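# Stock each crate with a sheet and a module

## Task

In every crate, place exactly one slip sheet (thin and flat) so it lies flat on the crate floor, and stand exactly one module (small metal block) on top of that sheet, keeping the module's current upright orientation. Afterwards, return every tool to the stand slot it came from, release it, and move the arm well away from all tools. A tool still locked on the arm is treated as part of the arm.

## Robot and tools

Robot: a single 7-joint arm on a base, which may be tilted relative to the table, with a tool changer at the wrist. Three tools hang in forked slots of a stand: grip50 (two-finger, 50 mm opening), grip85 (two-finger, 85 mm opening) and cup (suction). Cameras: cam_high and cam_wrist, both 504x504 pixels, delivered in that order.

Frames: the scene frame has its origin on the table top directly beneath the arm base, +z up, and +y to the left when facing along +x. end_effector_position is always the centre of the changer's flat face, with or without a tool. The face's own z axis points outward from the arm. Tool points, in mm along the face's x, y, z: grip50 grip point (0, -25, 180); grip85 grip point (0, 0, 173) when closed, about 13 mm closer to the face when fully open; cup rim centre (0, 0, 175). Both grippers close along face x.

The row (15 plain numbers, one row per step, used by execute_actions and move): x, y, z, qw, qx, qy, qz, tool/lock, grip50_position, grip50_force_limit, grip50_speed, grip85_position, grip85_force_limit, grip85_speed, cup_suction. The first seven are an absolute pose for the changer face in the scene frame: metres, then a quaternion with w first. Resend the wanted quaternion in every row; the reported one may have drifted. The last eight are each in [-1, 1]. lock: positive locks, negative unlocks (about 1 s), 0 keeps the previous command. Gripper position: +1 fully open; grip50 pads meet near -0.65, grip85 near -0.8; -1 closes until something blocks. Force limit: -1 gives about 20 N, +1 about 185 N (grip50) or 235 N (grip85). Speed: -1 about 20 mm/s, +1 about 150 mm/s. cup_suction above 0.01 means on; 0.01 or less means off and vents. Tool fields only act while tool_id names that tool and it is ready.

Tools:
- execute_actions: actions is a list holding zero or one item. Empty list = just report state. {"rows": [...], "steps": n} applies up to 15 rows, one per 1/30 s step; steps at most 15 (default 15), last row repeated. {"steps": n} alone waits up to 300 steps counted from the previous result, reply time included. Optional pictures (boolean). A target more than 0.6 m from the last reported position along any face axis is refused and nothing is sent.
- move: target = one row (absolute pose plus tool fields); speed in m/s, 0.002 to 0.5, default 0.25, rotation capped at twice that in rad/s. Straight-line path of 0.5 to 10 s, cut off at 10 s. It does not avoid obstacles and can overshoot the speed, especially near full arm extension. Result adds a move: line with the ending (done, off_target, moving, held, fault), limits (paced = pose clipped; held = steps blocked on the way) and distance from target.
- wait: seconds, 0 to 10; nothing new is sent.
- zoom_image: camera (cam_high or cam_wrist) and region [x0, y0, x1, y1] in pixels from the top-left, no larger than 504 by 504.
- finished_scene: scene number; ends and grades the current scene, irreversible.

Motion: each step the commanded pose is clipped to within 70 mm and 16 degrees of the measured pose; position has priority over orientation. After an action the arm only continues to the last clipped pose, so check the reported pose and send the rest. Hand target shows where the controller is currently driving.

Results: state line with pose and velocities, joint positions and torques (offset and noisy), "pose unreachable" when the clearance check altered or stopped a command, HELD on steps not fully sent, tool_id, plate_near, locked, unlocked, in_stand, unlock_refused, gripper object_status (0 moving, 1 blocked while opening, 2 blocked while closing = holding, 3 at target or pads met, also possible for thin items), position_measured counts (grip50 width ≈ (250 - counts) × 0.202 mm; grip85 78 ≈ 60 mm, 130 ≈ 40 mm, 180 ≈ 20 mm, 230 pads touching), cup_suction_measured (1 ≈ 75 kPa vacuum) and cup_part_present (on at 0.50, off below 0.45).

Tool handling: to attach, seat the face on the plate within about 1 mm laterally and 1 degree of tilt, with face -y aimed at the fork's open side. When plate_near is 1 send lock +1 and wait for locked = 1; the tool then starts up (readings n/a), and a gripper closes then opens fully, so keep it empty. Remove a tool by lifting 10 to 30 mm (about 20), sliding at least 110 mm toward face -y, then lifting. Return it by the reverse path; when in_stand is 1, stay still, send lock -1 and wait for unlocked = 1. Unlocking away from the stand is refused. Fork arms sit 40 to 70 mm each side along face x, extend 45 mm toward the open side, tops 18 mm below the hung plate face; slots are 180 mm apart; stops are 10 mm tall. Changer is 63 mm wide; its contact block juts 46 mm on face -y, its lock motor 58 mm on +y.

Gripping: hold position at -1 and confirm object_status 2. Changing the position number by 0.01 or more resets status and applies new force or speed. Cup: suction on, whole rim on a smooth flat area away from edges and holes; held parts get pulled up to 12 mm toward the face. To release, set down, suction off, rise 15 mm. Unlocking the cup drops anything held.

Avoid: knocking anything off the table (fails the scene), drops, slips, fast or hard contacts. A joint torque at its load limit (waist and shoulder 107, upper arm roll and elbow 55.6, the other three 33.9 N m, carried weight included) or any external force of 200 N halts the arm for 10 s. Motors heat while loaded: MOTOR HOT from 65 °C, braking stop at 80 °C. Loose objects may occasionally get nudged.

Each tool is called after ">>>" in YAML: its name, and indented under it one key for each argument.

## Session

>>> execute_actions:
  actions: []

Scene clock: 0.00 s of 15600.00 s.
end_effector_position=(+0.2744, -0.0539, +0.1630) locked=0 unlocked=1 plate_near=0 in_stand=0 unlock_refused=0 tool_id=none grip50_position_measured=n/a grip50_object_status=n/a grip85_position_measured=n/a grip85_object_status=n/a cup_suction_measured=n/a cup_part_present=n/a end_effector_quat_wxyz=(+0.464, +0.761, +0.239, -0.385) end_effector_velocity=(-0.000, -0.000, +0.000) end_effector_angular_velocity=(-0.000, -0.000, -0.000)
Joint positions: [ 0.363 -0.732  0.049  2.516 -0.798  0.334  0.688]
Joint velocities: [ 0.  0. -0.  0.  0. -0.  0.]
Joint torques (N m, as the joint torque sensors report them, + toward a larger angle): no reading
Hand target: +0.274, -0.054, +0.163; +0.464, +0.761, +0.239, -0.385

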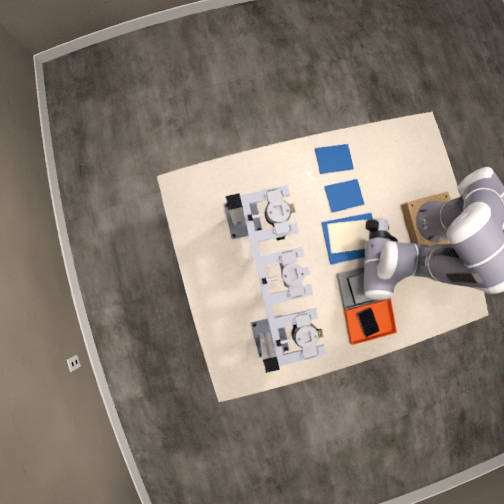

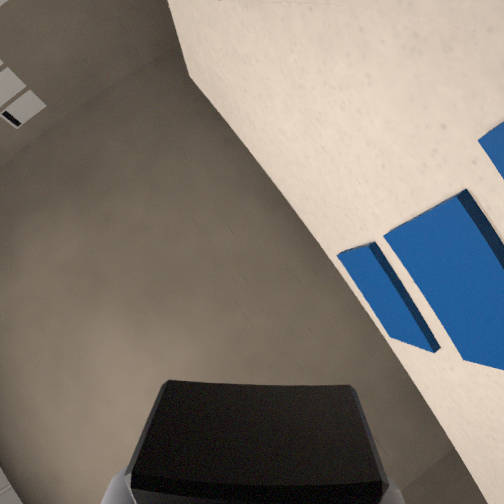

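>>> move:
  target: [0.35,0,0.55,0,0.7071,0.7071,0,0,1,0,0,1,0,0,0]

>>> zoom_image:
  camera: "cam_high"
  region: [200, 130, 460, 390]

Scene clock: 8.57 s of 15600.00 s.
end_effector_position=(+0.3480, -0.0005, +0.5514) locked=0 unlocked=1 plate_near=0 in_stand=0 unlock_refused=0 tool_id=none grip50_position_measured=n/a grip50_object_status=n/a grip85_position_measured=n/a grip85_object_status=n/a cup_suction_measured=n/a cup_part_present=n/a end_effector_quat_wxyz=(-0.000, +0.707, +0.707, -0.000) end_effector_velocity=(+0.000, +0.000, -0.000) end_effector_angular_velocity=(+0.000, -0.000, +0.000)
Joint positions: [ 0.162  0.456  0.122  2.259  0.053  0.246 -1.292]
Joint velocities: [-0.  0.  0.  0.  0.  0. -0.]
Joint torques (N m, as the joint torque sensors report them, + toward a larger angle): [ -1.32  12.84  -0.68 -30.7   -4.58   3.62   1.1 ]
Hand target: +0.348, -0.001, +0.551; -0.000, +0.708, +0.707, -0.000
Off the commanded pose: 0.003 m, 0 deg.
move: done

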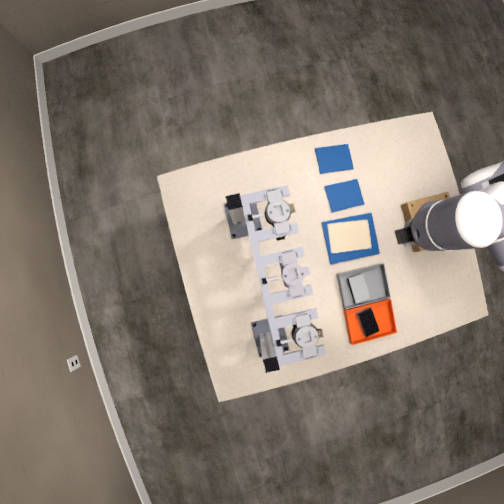

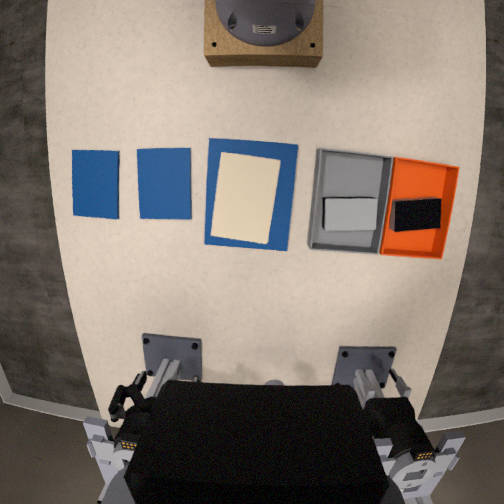

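Region (200, 130, 460, 390) of cam_high's 504x504 image, scaled by 1.938, with more detail than that image has.

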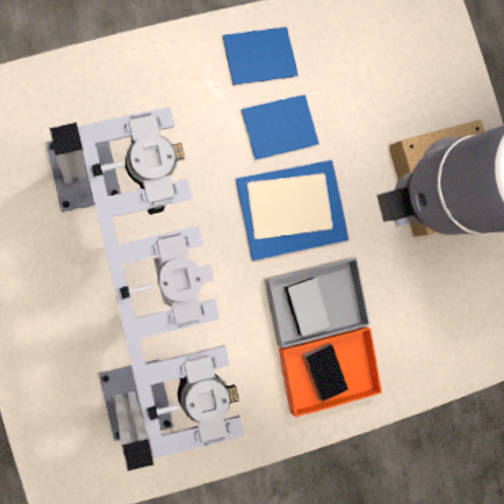

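>>> move:
  target: [0.55,0,0.55,0,0.7071,0.7071,0,0,1,0,0,1,0,0,0]

Scene clock: 11.97 s of 15600.00 s.
end_effector_position=(+0.5502, +0.0003, +0.5507) locked=0 unlocked=1 plate_near=0 in_stand=0 unlock_refused=0 tool_id=none grip50_position_measured=n/a grip50_object_status=n/a grip85_position_measured=n/a grip85_object_status=n/a cup_suction_measured=n/a cup_part_present=n/a end_effector_quat_wxyz=(+0.000, +0.707, +0.707, -0.000) end_effector_velocity=(-0.000, -0.000, +0.000) end_effector_angular_velocity=(+0.000, -0.001, +0.001)
Joint positions: [ 0.208 -0.069 -0.017  1.818 -0.001  0.328 -1.361]
Joint velocities: [ 0.     0.002  0.     0.001 -0.    -0.    -0.001]
Joint torques (N m, as the joint torque sensors report them, + toward a larger angle): [ -1.07  38.84   0.44 -29.97  -4.02   3.25  -0.18]
Hand target: +0.550, +0.000, +0.551; +0.000, +0.707, +0.707, -0.000
Off the commanded pose: 0.001 m, 0 deg.
move: done

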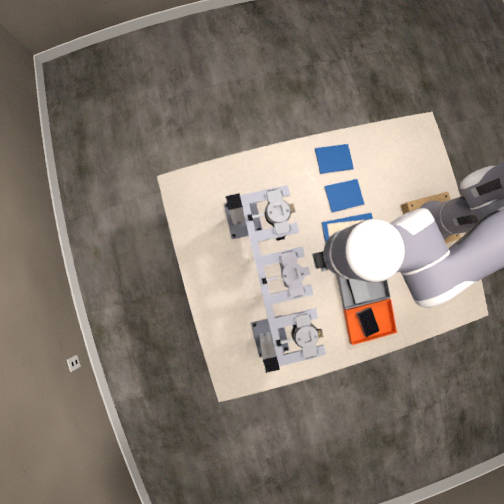

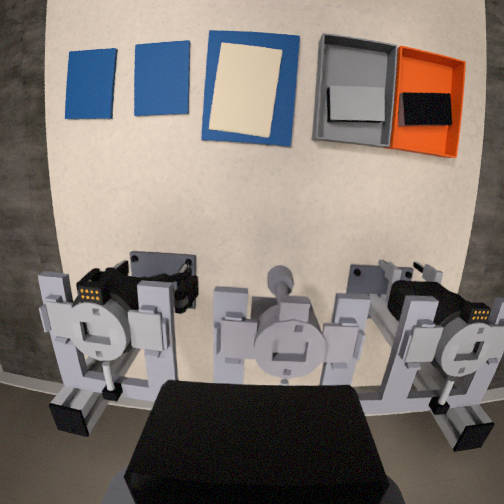

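>>> move:
  target: [0.66,-0.15,0.45,0,0.7071,0.7071,0,0,1,0,0,1,0,0,0]

Scene clock: 20.70 s of 15600.00 s.
end_effector_position=(+0.6607, -0.1498, +0.4502) locked=0 unlocked=1 plate_near=0 in_stand=0 unlock_refused=0 tool_id=none grip50_position_measured=n/a grip50_object_status=n/a grip85_position_measured=n/a grip85_object_status=n/a cup_suction_measured=n/a cup_part_present=n/a end_effector_quat_wxyz=(+0.000, +0.707, +0.707, -0.000) end_effector_velocity=(-0.000, +0.000, +0.001) end_effector_angular_velocity=(-0.000, -0.000, +0.000)
Joint positions: [ 0.051 -0.461 -0.157  1.562  0.078  0.458 -1.677]
Joint velocities: [ 0.     0.001  0.    -0.    -0.001 -0.001  0.   ]
Joint torques (N m, as the joint torque sensors report them, + toward a larger angle): [  0.8   55.79  -2.02 -29.77  -4.05   3.67   0.72]
Hand target: +0.661, -0.150, +0.450; +0.000, +0.707, +0.707, -0.000
Off the commanded pose: 0.001 m, 0 deg.
move: done

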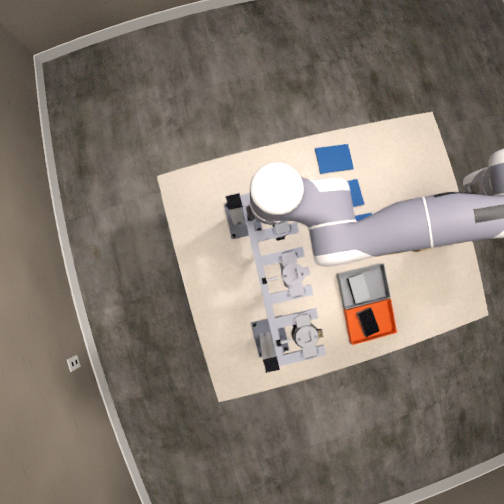

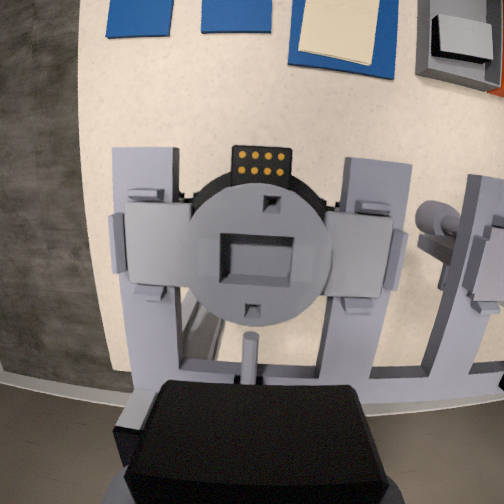

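>>> move:
  target: [0.640,-0.148,0.40,0,0.7254,0.6884,0,0,1,0,0,1,0,0,0]
  speed: 0.1

Scene clock: 28.40 s of 15600.00 s.
end_effector_position=(+0.6402, -0.1480, +0.3997) locked=0 unlocked=1 plate_near=0 in_stand=0 unlock_refused=0 tool_id=none grip50_position_measured=n/a grip50_object_status=n/a grip85_position_measured=n/a grip85_object_status=n/a cup_suction_measured=n/a cup_part_present=n/a end_effector_quat_wxyz=(-0.000, +0.725, +0.689, -0.000) end_effector_velocity=(+0.000, +0.000, +0.000) end_effector_angular_velocity=(-0.000, -0.000, +0.000)
Joint positions: [ 0.06  -0.475 -0.159  1.687  0.09   0.596 -1.633]
Joint velocities: [ 0.     0.     0.    -0.    -0.001  0.    -0.   ]
Joint torques (N m, as the joint torque sensors report them, + toward a larger angle): [ -0.04  54.47  -2.9  -28.31  -4.13   3.51   0.82]
Hand target: +0.640, -0.148, +0.400; -0.000, +0.725, +0.688, +0.000
Off the commanded pose: 0.000 m, 0 deg.
move: done

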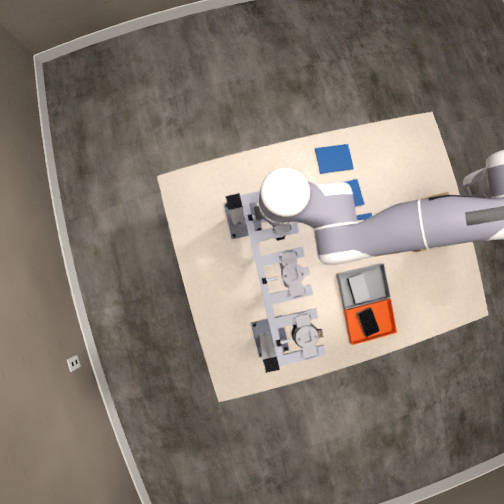

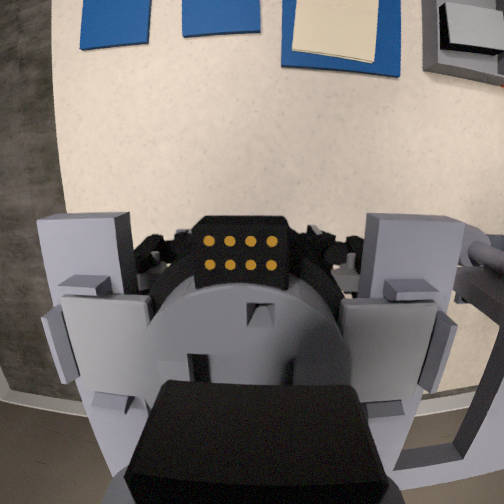

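>>> move:
  target: [0.645,-0.151,0.375,0,0.7254,0.6884,0,0,1,0,0,1,0,0,0]
  speed: 0.03

Scene clock: 35.00 s of 15600.00 s.
end_effector_position=(+0.6452, -0.1510, +0.3753) locked=0 unlocked=1 plate_near=0 in_stand=0 unlock_refused=0 tool_id=none grip50_position_measured=n/a grip50_object_status=n/a grip85_position_measured=n/a grip85_object_status=n/a cup_suction_measured=n/a cup_part_present=n/a end_effector_quat_wxyz=(+0.000, +0.725, +0.688, +0.000) end_effector_velocity=(-0.000, -0.000, +0.000) end_effector_angular_velocity=(-0.000, +0.000, +0.000)
Joint positions: [ 0.055 -0.522 -0.158  1.685  0.1    0.641 -1.642]
Joint velocities: [-0.  0.  0.  0. -0. -0. -0.]
Joint torques (N m, as the joint torque sensors report them, + toward a larger angle): [ -1.92  53.12  -1.62 -25.95  -2.96   3.15  -0.4 ]
Hand target: +0.645, -0.151, +0.375; +0.000, +0.725, +0.688, -0.000
Off the commanded pose: 0.000 m, 0 deg.
move: done

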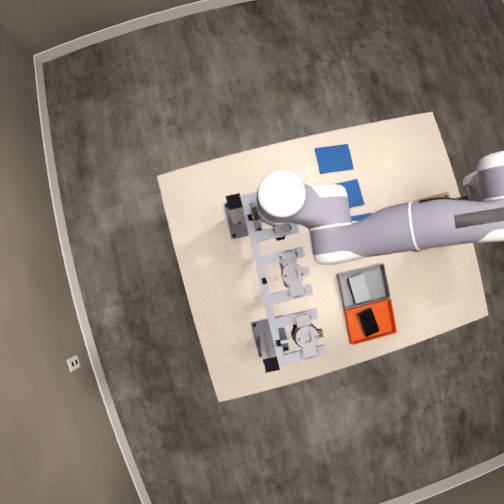

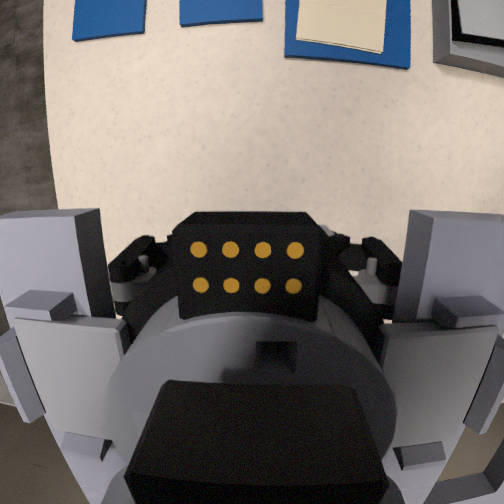

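>>> move:
  target: [0.628,-0.153,0.370,0,0.7254,0.6884,0,0,1,0,0,1,0,0,0]
  speed: 0.03

Scene clock: 41.37 s of 15600.00 s.
end_effector_position=(+0.6280, -0.1530, +0.3698) locked=0 unlocked=1 plate_near=0 in_stand=0 unlock_refused=0 tool_id=none grip50_position_measured=n/a grip50_object_status=n/a grip85_position_measured=n/a grip85_object_status=n/a cup_suction_measured=n/a cup_part_present=n/a end_effector_quat_wxyz=(-0.000, +0.726, +0.688, -0.000) end_effector_velocity=(+0.000, +0.000, +0.000) end_effector_angular_velocity=(+0.001, -0.001, -0.001)
Joint positions: [ 0.053 -0.496 -0.158  1.746  0.098  0.676 -1.647]
Joint velocities: [ 0.    -0.    -0.    -0.     0.001  0.001 -0.   ]
Joint torques (N m, as the joint torque sensors report them, + toward a larger angle): [ -2.2   54.29  -2.05 -26.52  -3.36   3.3   -0.27]
Hand target: +0.628, -0.153, +0.370; -0.000, +0.725, +0.688, +0.000
Off the commanded pose: 0.000 m, 0 deg.
move: done

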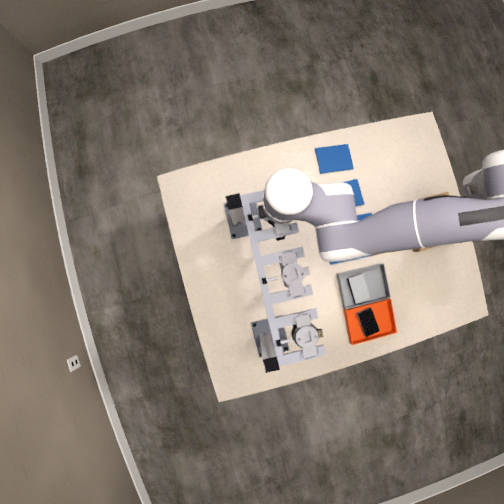

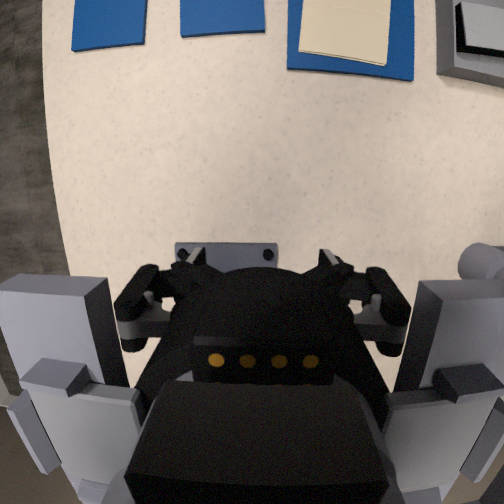

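>>> move:
  target: [0.627,-0.1525,0.358,0,0.7254,0.6884,0,0,1,0,0,1,0,0,0]
  speed: 0.01

Scene clock: 45.30 s of 15600.00 s.
end_effector_position=(+0.6295, -0.1528, +0.3634) locked=0 unlocked=1 plate_near=1 in_stand=1 unlock_refused=0 tool_id=none grip50_position_measured=n/a grip50_object_status=n/a grip85_position_measured=n/a grip85_object_status=n/a cup_suction_measured=n/a cup_part_present=n/a end_effector_quat_wxyz=(+0.004, +0.725, +0.689, +0.003) end_effector_velocity=(-0.000, +0.000, +0.000) end_effector_angular_velocity=(+0.000, -0.000, +0.001)
Joint positions: [ 0.051 -0.507 -0.154  1.752  0.098  0.704 -1.648]
Joint velocities: [-0.003  0.     0.003 -0.    -0.002  0.     0.   ]
Joint torques (N m, as the joint torque sensors report them, + toward a larger angle): [-3.31 17.98  0.93 -8.18 -0.34  1.03  0.41]
Hand target: +0.627, -0.152, +0.358; +0.000, +0.725, +0.688, +0.000
Off the commanded pose: 0.006 m, 1 deg.
move: off_target

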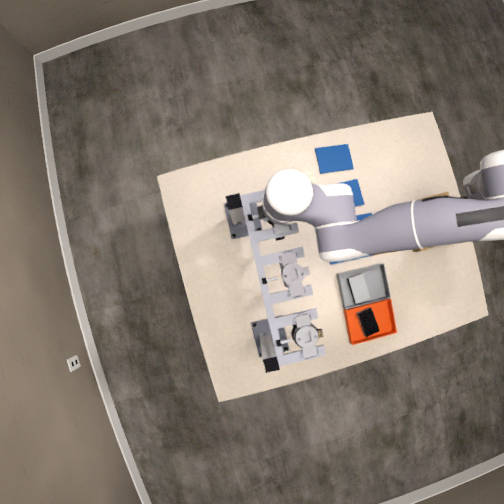

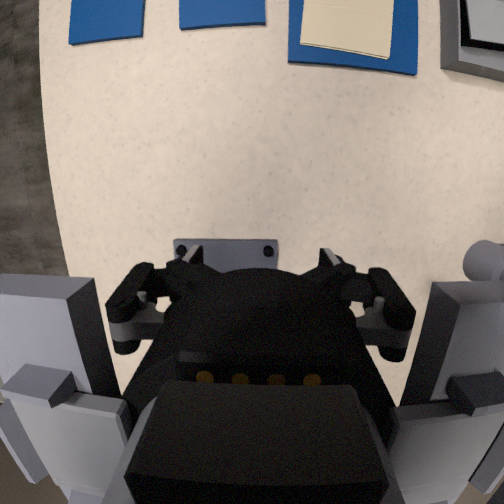

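Lucky. Lock.

>>> move:
  target: [0.6285,-0.1527,0.363,0,0.7254,0.6884,0,1,1,0,0,1,0,0,0]
  speed: 0.01

>>> execute_actions:
  actions:
    - {"steps": 30}
  pictures: false

>>> move:
  target: [0.6285,-0.1527,0.384,0,0.7254,0.6884,0,0,1,0,0,1,0,0,0]
  speed: 0.05

>>> move:
  target: [0.50,-0.146,0.384,0,0.7254,0.6884,0,0,1,0,0,1,0,0,0]
  speed: 0.1

Scene clock: 50.77 s of 15600.00 s.
end_effector_position=(+0.6291, -0.1527, +0.3640) locked=0 unlocked=0 plate_near=1 in_stand=1 unlock_refused=0 tool_id=none grip50_position_measured=n/a grip50_object_status=n/a grip85_position_measured=n/a grip85_object_status=n/a cup_suction_measured=n/a cup_part_present=n/a end_effector_quat_wxyz=(+0.001, +0.725, +0.689, +0.001) end_effector_velocity=(+0.000, -0.000, +0.000) end_effector_angular_velocity=(-0.001, -0.001, -0.000)
Joint positions: [ 0.05  -0.507 -0.154  1.748  0.098  0.691 -1.648]
Joint velocities: [-0.    -0.     0.    -0.    -0.001  0.001  0.001]
Joint torques (N m, as the joint torque sensors report them, + toward a larger angle): [ -2.2   48.06  -1.84 -22.15  -2.34   1.5    1.13]
Hand target: +0.628, -0.153, +0.363; +0.000, +0.725, +0.688, -0.000
Off the commanded pose: 0.001 m, 0 deg.
move: done

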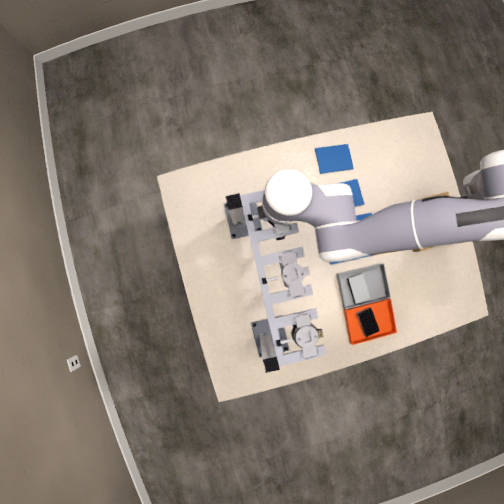

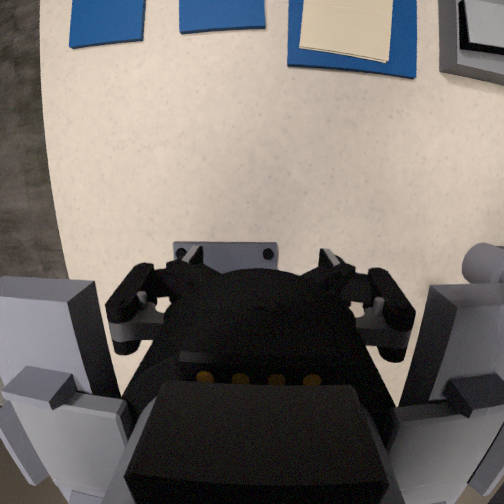

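Scene clock: 51.77 s of 15600.00 s.
end_effector_position=(+0.6292, -0.1527, +0.3642) locked=1 unlocked=0 plate_near=1 in_stand=1 unlock_refused=0 tool_id=grip85 grip50_position_measured=n/a grip50_object_status=n/a grip85_position_measured=n/a grip85_object_status=n/a cup_suction_measured=n/a cup_part_present=n/a end_effector_quat_wxyz=(+0.001, +0.725, +0.689, +0.001) end_effector_velocity=(-0.000, +0.000, -0.000) end_effector_angular_velocity=(+0.001, -0.001, -0.001)
Joint positions: [ 0.05  -0.507 -0.154  1.748  0.098  0.691 -1.648]
Joint velocities: [-0.    -0.     0.    -0.     0.002  0.    -0.   ]
Joint torques (N m, as the joint torque sensors report them, + toward a larger angle): [ -2.45  54.72  -2.72 -26.83  -3.08   3.27   0.94]
Hand target: +0.628, -0.153, +0.363; +0.000, +0.725, +0.688, -0.000
Off the commanded pose: 0.001 m, 0 deg.
Steps of this call (steps 1 to 30: nothing new was sent). Readings (end_effector_position | what the end effector reports):
1: (+0.6291, -0.1527, +0.3640) | locked=0 unlocked=0 plate_near=1 in_stand=1 unlock_refused=0 tool_id=none grip50_position_measured=n/a grip50_object_status=n/a grip85_position_measured=n/a grip85_object_status=n/a cup_suction_measured=n/a cup_part_present=n/a
2: (+0.6292, -0.1527, +0.3642) | locked=1 unlocked=0 plate_near=1 in_stand=1 unlock_refused=0 tool_id=grip85 grip50_position_measured=n/a grip50_object_status=n/a grip85_position_measured=n/a grip85_object_status=n/a cup_suction_measured=n/a cup_part_present=n/a
4: (+0.6292, -0.1527, +0.3642) | locked=1 unlocked=0 plate_near=1 in_stand=1 unlock_refused=0 tool_id=grip85 grip50_position_measured=n/a grip50_object_status=n/a grip85_position_measured=n/a grip85_object_status=n/a cup_suction_measured=n/a cup_part_present=n/a
8: (+0.6292, -0.1527, +0.3642) | locked=1 unlocked=0 plate_near=1 in_stand=1 unlock_refused=0 tool_id=grip85 grip50_position_measured=n/a grip50_object_status=n/a grip85_position_measured=n/a grip85_object_status=n/a cup_suction_measured=n/a cup_part_present=n/a
30: the state above

Scene clock: 52.47 s of 15600.00 s.
end_effector_position=(+0.6285, -0.1528, +0.3842) locked=1 unlocked=0 plate_near=1 in_stand=0 unlock_refused=0 tool_id=grip85 grip50_position_measured=n/a grip50_object_status=n/a grip85_position_measured=n/a grip85_object_status=n/a cup_suction_measured=n/a cup_part_present=n/a end_effector_quat_wxyz=(+0.000, +0.725, +0.689, +0.000) end_effector_velocity=(+0.000, -0.000, -0.000) end_effector_angular_velocity=(-0.000, +0.000, -0.000)
Joint positions: [ 0.051 -0.475 -0.156  1.736  0.091  0.645 -1.643]
Joint velocities: [ 0.    -0.    -0.     0.    -0.     0.     0.001]
Joint torques (N m, as the joint torque sensors report them, + toward a larger angle): [ -0.4   60.74  -3.9  -31.66  -4.58   4.46   1.14]
Hand target: +0.628, -0.153, +0.384; +0.000, +0.725, +0.688, -0.000
Off the commanded pose: 0.000 m, 0 deg.
move: done

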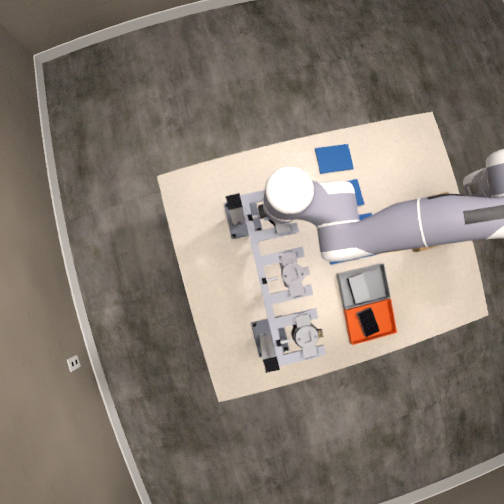

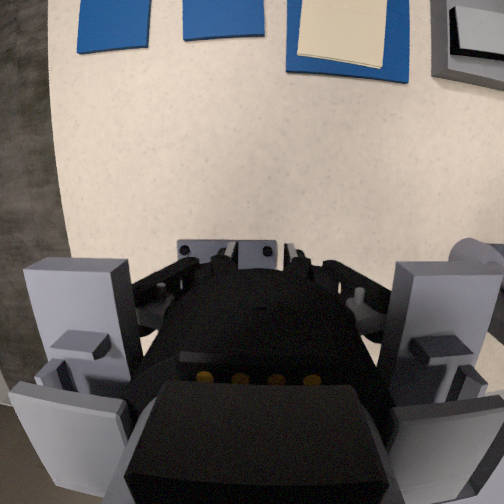

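Scene clock: 54.03 s of 15600.00 s.
end_effector_position=(+0.5000, -0.1463, +0.3835) locked=1 unlocked=0 plate_near=1 in_stand=0 unlock_refused=0 tool_id=grip85 grip50_position_measured=n/a grip50_object_status=n/a grip85_position_measured=n/a grip85_object_status=n/a cup_suction_measured=n/a cup_part_present=n/a end_effector_quat_wxyz=(-0.000, +0.725, +0.688, +0.000) end_effector_velocity=(+0.000, -0.000, -0.001) end_effector_angular_velocity=(-0.000, +0.001, +0.000)
Joint positions: [ 0.057 -0.206 -0.148  2.148  0.046  0.792 -1.62 ]
Joint velocities: [ 0.    -0.001  0.     0.    -0.     0.001 -0.   ]
Joint torques (N m, as the joint torque sensors report them, + toward a larger angle): [ -0.58  43.93  -1.22 -30.53  -4.4    4.72   1.05]
Hand target: +0.500, -0.146, +0.383; -0.000, +0.725, +0.688, +0.000
Off the commanded pose: 0.001 m, 0 deg.
move: done

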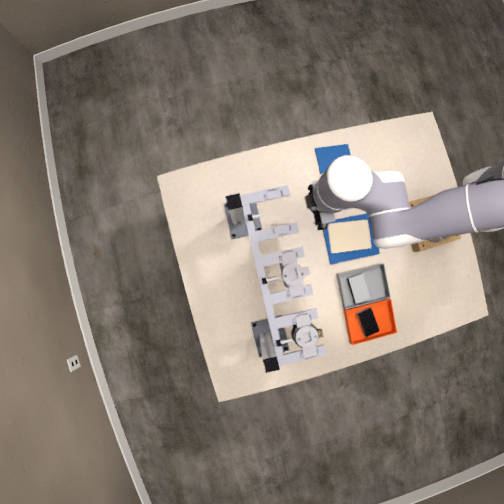

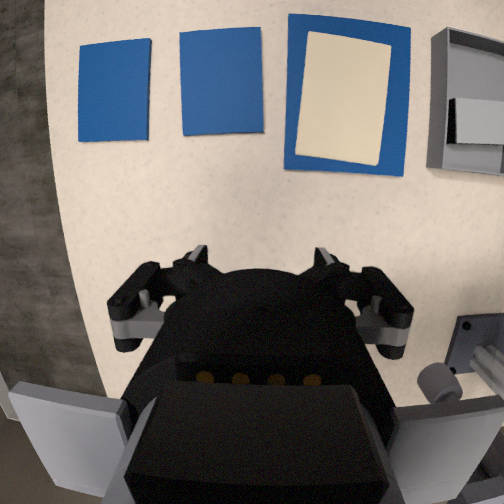

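>>> move:
  target: [0.375,0.13,0.38,0,1,0,0,0,1,0,0,1,0,0,0]

Scene clock: 60.70 s of 15600.00 s.
end_effector_position=(+0.3744, +0.1305, +0.3798) locked=1 unlocked=0 plate_near=1 in_stand=0 unlock_refused=0 tool_id=grip85 grip50_position_measured=n/a grip50_object_status=n/a grip85_position_measured=3 grip85_object_status=3 cup_suction_measured=n/a cup_part_present=n/a end_effector_quat_wxyz=(-0.001, +1.000, -0.000, +0.000) end_effector_velocity=(+0.000, -0.000, +0.000) end_effector_angular_velocity=(-0.000, -0.001, -0.000)
Joint positions: [0.438 0.033 0.173 2.455 0.001 0.863 0.627]
Joint velocities: [-0.    -0.    -0.     0.    -0.001  0.     0.001]
Joint torques (N m, as the joint torque sensors report them, + toward a larger angle): [ -1.9   30.52  -0.94 -26.97  -3.78   5.01  -0.48]
Hand target: +0.374, +0.130, +0.380; -0.001, +1.000, -0.000, -0.000
Off the commanded pose: 0.001 m, 0 deg.
move: done

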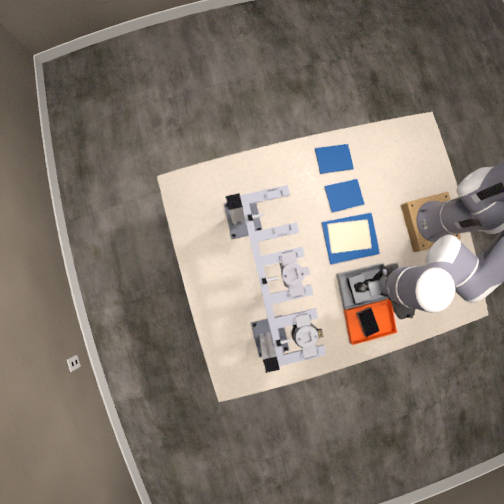

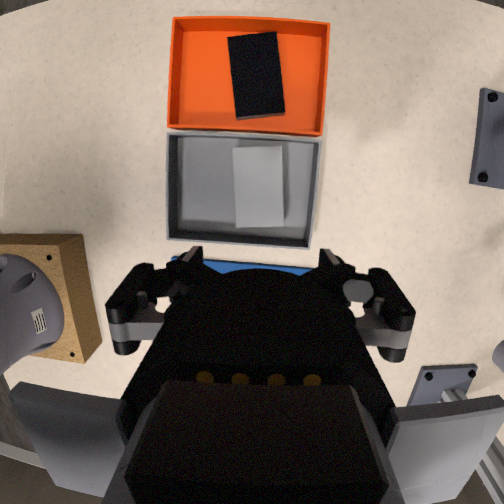

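>>> move:
  target: [0.375,0.165,0.26,0,0.9997,0.026,0,0,1,0,0,0.8,0,0,0]
  speed: 0.15

Scene clock: 65.67 s of 15600.00 s.
end_effector_position=(+0.3754, +0.1655, +0.2597) locked=1 unlocked=0 plate_near=1 in_stand=0 unlock_refused=0 tool_id=grip85 grip50_position_measured=n/a grip50_object_status=n/a grip85_position_measured=28 grip85_object_status=3 cup_suction_measured=n/a cup_part_present=n/a end_effector_quat_wxyz=(-0.000, +1.000, +0.026, -0.000) end_effector_velocity=(+0.000, +0.000, +0.001) end_effector_angular_velocity=(+0.001, -0.001, +0.000)
Joint positions: [ 0.526 -0.359  0.111  2.521 -0.179  1.314  0.767]
Joint velocities: [ 0.     0.002  0.    -0.     0.    -0.    -0.   ]
Joint torques (N m, as the joint torque sensors report them, + toward a larger angle): [ -0.9   39.15   0.68 -16.11  -1.42   4.56   0.59]
Hand target: +0.375, +0.165, +0.260; -0.000, +1.000, +0.026, -0.000
Off the commanded pose: 0.001 m, 0 deg.
move: done

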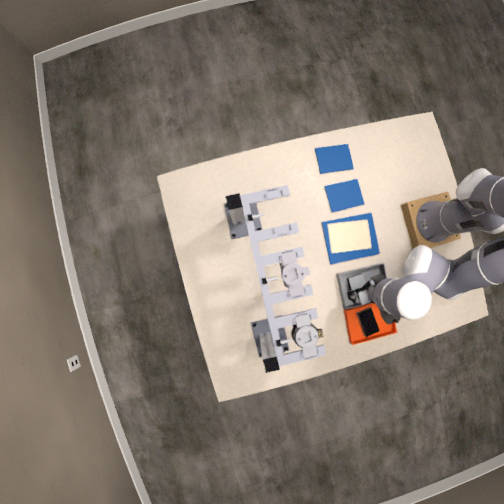

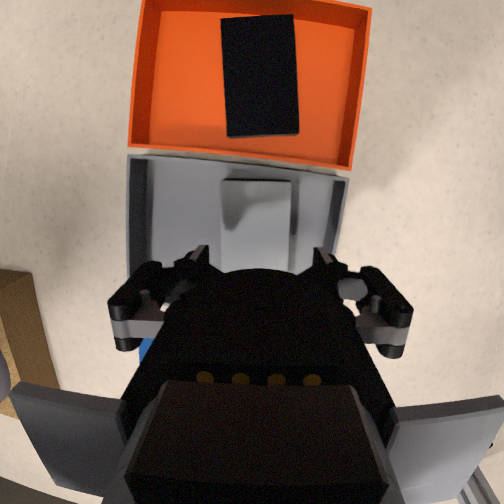

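>>> move:
  target: [0.372,0.165,0.205,0,0.9997,0.026,0,0,1,0,0,0.8,0,0,0]
  speed: 0.05

>>> move:
  target: [0.372,0.165,0.205,0,0.9997,0.026,0,0,1,0,0,-1,0,-0.5,0]
  speed: 0.05

Scene clock: 70.27 s of 15600.00 s.
end_effector_position=(+0.3720, +0.1651, +0.2047) locked=1 unlocked=0 plate_near=1 in_stand=0 unlock_refused=0 tool_id=grip85 grip50_position_measured=n/a grip50_object_status=n/a grip85_position_measured=28 grip85_object_status=3 cup_suction_measured=n/a cup_part_present=n/a end_effector_quat_wxyz=(-0.000, +1.000, +0.026, -0.000) end_effector_velocity=(+0.000, -0.000, +0.000) end_effector_angular_velocity=(+0.000, -0.000, -0.001)
Joint positions: [ 0.61  -0.548  0.009  2.536 -0.224  1.522  0.806]
Joint velocities: [ 0.     0.001  0.     0.     0.001 -0.     0.   ]
Joint torques (N m, as the joint torque sensors report them, + toward a larger angle): [  0.33  42.13  -0.11 -11.29  -0.28   5.16   0.77]
Hand target: +0.372, +0.165, +0.205; -0.000, +1.000, +0.026, -0.000
Off the commanded pose: 0.000 m, 0 deg.
move: done

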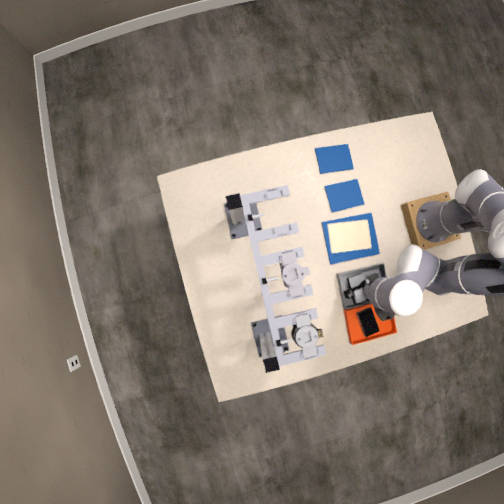

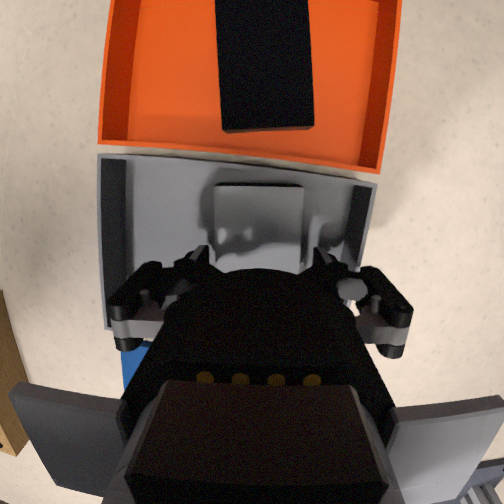

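Scene clock: 70.97 s of 15600.00 s.
end_effector_position=(+0.3722, +0.1652, +0.2053) locked=1 unlocked=0 plate_near=1 in_stand=0 unlock_refused=0 tool_id=grip85 grip50_position_measured=n/a grip50_object_status=n/a grip85_position_measured=81 grip85_object_status=2 cup_suction_measured=n/a cup_part_present=n/a end_effector_quat_wxyz=(-0.000, +1.000, +0.026, +0.000) end_effector_velocity=(-0.000, -0.000, -0.000) end_effector_angular_velocity=(-0.000, +0.000, -0.002)
Joint positions: [ 0.61  -0.547  0.008  2.537 -0.224  1.523  0.806]
Joint velocities: [ 0.    -0.    -0.     0.     0.002 -0.     0.001]
Joint torques (N m, as the joint torque sensors report them, + toward a larger angle): [ 0.   38.34 -0.16 -9.48  0.14  4.37  1.02]
Hand target: +0.372, +0.165, +0.205; -0.000, +1.000, +0.026, -0.000
Off the commanded pose: 0.000 m, 0 deg.
move: done

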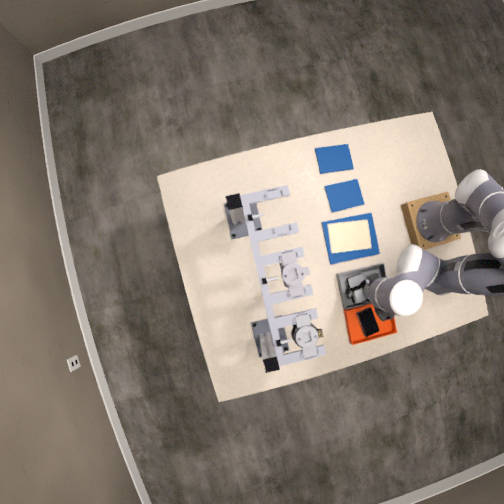

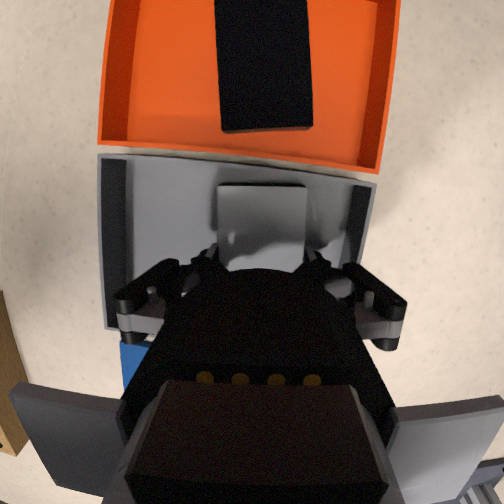

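>>> move:
  target: [0.372,0.165,0.29,0,0.9997,0.026,0,0,1,0,0,-1,0,-0.5,0]
  speed: 0.1

>>> move:
  target: [0.47,-0.17,0.27,0,1,0,0,0,1,0,0,-1,0,-0.5,0]
  speed: 0.2

>>> move:
  target: [0.47,-0.17,0.204,0,1,0,0,0,1,0,0,-1,0,-0.5,0]
  speed: 0.04

Scene clock: 81.37 s of 15600.00 s.
end_effector_position=(+0.3718, +0.1648, +0.2903) locked=1 unlocked=0 plate_near=1 in_stand=0 unlock_refused=0 tool_id=grip85 grip50_position_measured=n/a grip50_object_status=n/a grip85_position_measured=81 grip85_object_status=2 cup_suction_measured=n/a cup_part_present=n/a end_effector_quat_wxyz=(+0.000, +1.000, +0.026, +0.000) end_effector_velocity=(-0.000, -0.000, -0.001) end_effector_angular_velocity=(-0.001, +0.002, +0.000)
Joint positions: [ 0.503 -0.255  0.156  2.513 -0.129  1.201  0.74 ]
Joint velocities: [ 0.    -0.002  0.    -0.     0.001 -0.    -0.001]
Joint torques (N m, as the joint torque sensors report them, + toward a larger angle): [ -0.8   37.41   1.99 -19.4   -2.14   4.81  -0.27]
Hand target: +0.372, +0.165, +0.290; +0.000, +1.000, +0.026, +0.000
Off the commanded pose: 0.000 m, 0 deg.
move: done

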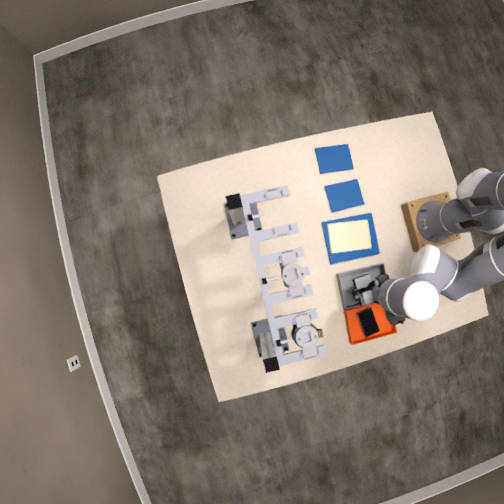

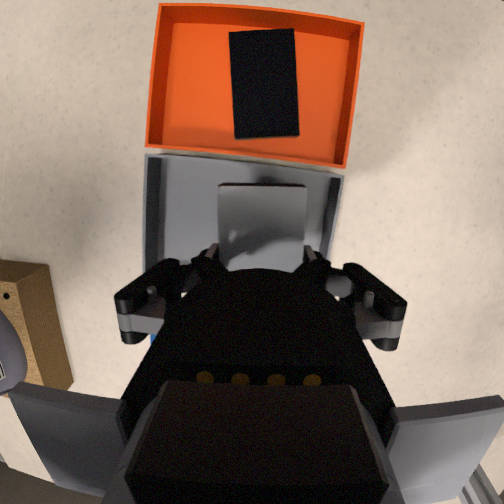

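Scene clock: 83.43 s of 15600.00 s.
end_effector_position=(+0.4710, -0.1709, +0.2702) locked=1 unlocked=0 plate_near=1 in_stand=0 unlock_refused=0 tool_id=grip85 grip50_position_measured=n/a grip50_object_status=n/a grip85_position_measured=81 grip85_object_status=2 cup_suction_measured=n/a cup_part_present=n/a end_effector_quat_wxyz=(+0.001, +1.000, +0.000, -0.000) end_effector_velocity=(+0.000, +0.000, +0.000) end_effector_angular_velocity=(+0.000, -0.001, -0.000)
Joint positions: [-0.127 -0.443 -0.011  2.246  0.009  1.131 -0.128]
Joint velocities: [ 0.     0.001 -0.     0.     0.001  0.    -0.   ]
Joint torques (N m, as the joint torque sensors report them, + toward a larger angle): [ -0.28  49.77   0.05 -20.46  -2.22   4.88   0.56]
Hand target: +0.471, -0.171, +0.270; +0.001, +1.000, +0.000, +0.000
Off the commanded pose: 0.001 m, 0 deg.
move: done

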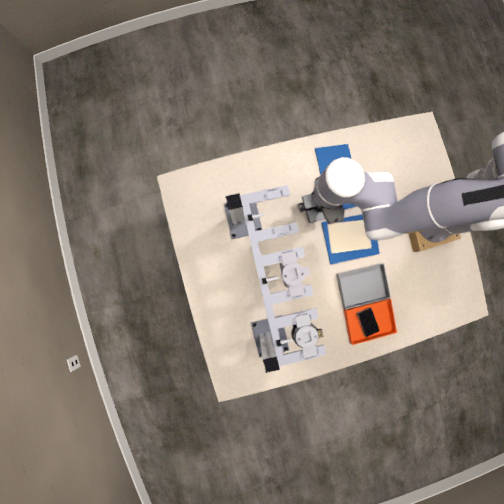

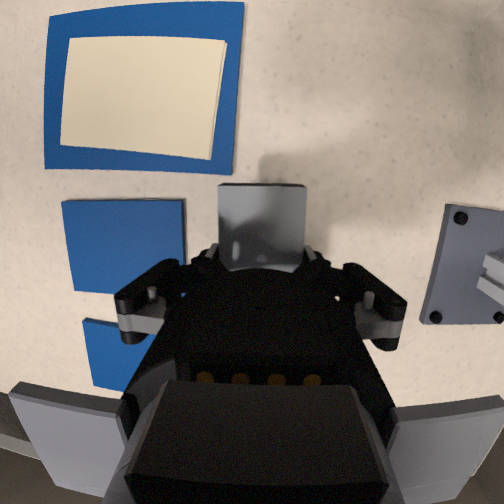

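Scene clock: 85.33 s of 15600.00 s.
end_effector_position=(+0.4700, -0.1700, +0.2037) locked=1 unlocked=0 plate_near=1 in_stand=0 unlock_refused=0 tool_id=grip85 grip50_position_measured=n/a grip50_object_status=n/a grip85_position_measured=81 grip85_object_status=2 cup_suction_measured=n/a cup_part_present=n/a end_effector_quat_wxyz=(-0.000, +1.000, -0.000, -0.000) end_effector_velocity=(+0.000, -0.000, +0.000) end_effector_angular_velocity=(+0.000, -0.000, +0.000)
Joint positions: [-0.129 -0.626 -0.006  2.232  0.02   1.298 -0.135]
Joint velocities: [-0.     0.001  0.     0.    -0.    -0.    -0.   ]
Joint torques (N m, as the joint torque sensors report them, + toward a larger angle): [ -2.94  52.38   0.71 -16.97  -1.59   5.15  -0.5 ]
Hand target: +0.470, -0.170, +0.204; -0.000, +1.000, +0.000, +0.000
Off the commanded pose: 0.000 m, 0 deg.
move: done

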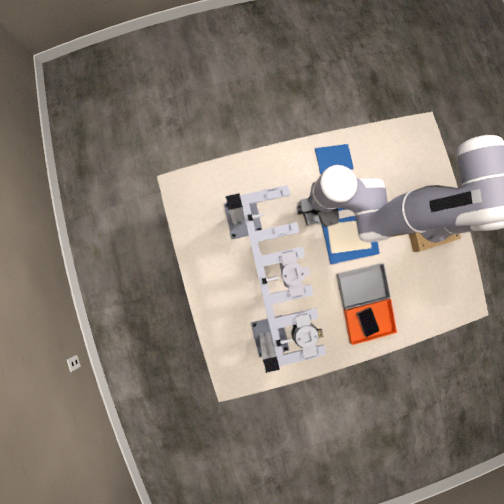

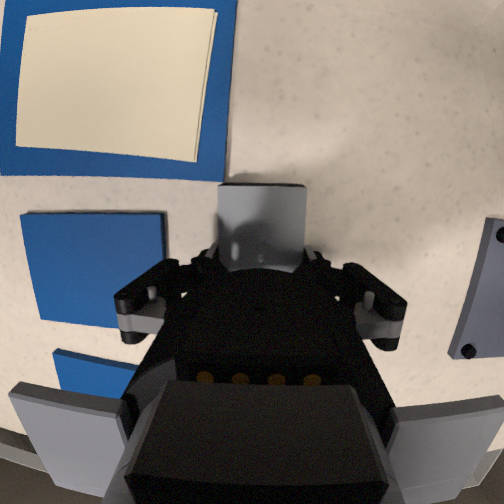

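Close to the mat corner; shift a bit and lower.

>>> move:
  target: [0.478,-0.178,0.199,0,1,0,0,0,1,0,0,-1,0,-0.5,0]
  speed: 0.01

Scene clock: 88.53 s of 15600.00 s.
end_effector_position=(+0.4809, -0.1784, +0.2027) locked=1 unlocked=0 plate_near=1 in_stand=0 unlock_refused=0 tool_id=grip85 grip50_position_measured=n/a grip50_object_status=n/a grip85_position_measured=81 grip85_object_status=2 cup_suction_measured=n/a cup_part_present=n/a end_effector_quat_wxyz=(+0.001, +1.000, +0.000, +0.005) end_effector_velocity=(+0.000, -0.000, +0.000) end_effector_angular_velocity=(-0.000, -0.000, +0.001)
Joint positions: [-0.147 -0.643 -0.003  2.198  0.012  1.292 -0.144]
Joint velocities: [-0.002 -0.     0.001  0.    -0.003  0.     0.001]
Joint torques (N m, as the joint torque sensors report them, + toward a larger angle): [-3.15 14.72  0.99 -7.12 -0.77  1.94  0.23]
Hand target: +0.478, -0.178, +0.199; +0.000, +1.000, +0.000, -0.000
Off the commanded pose: 0.005 m, 1 deg.
move: off_target

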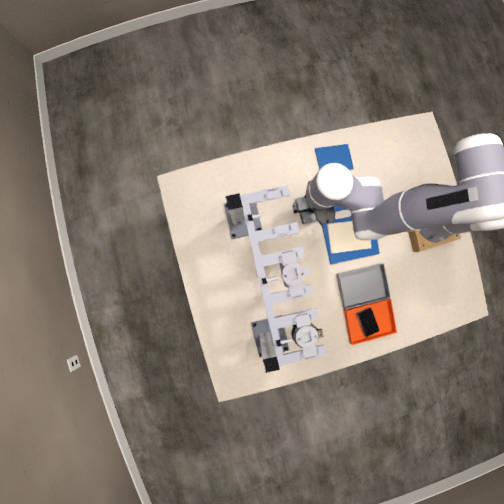

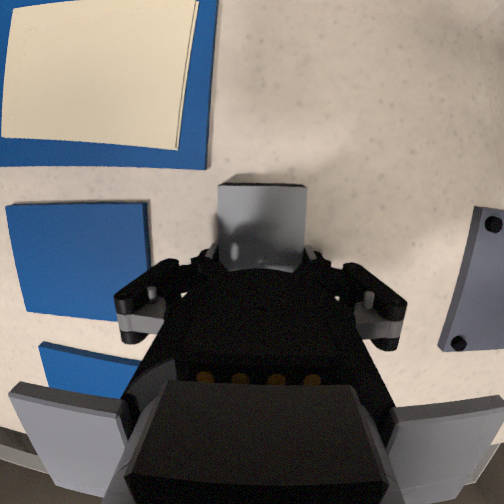

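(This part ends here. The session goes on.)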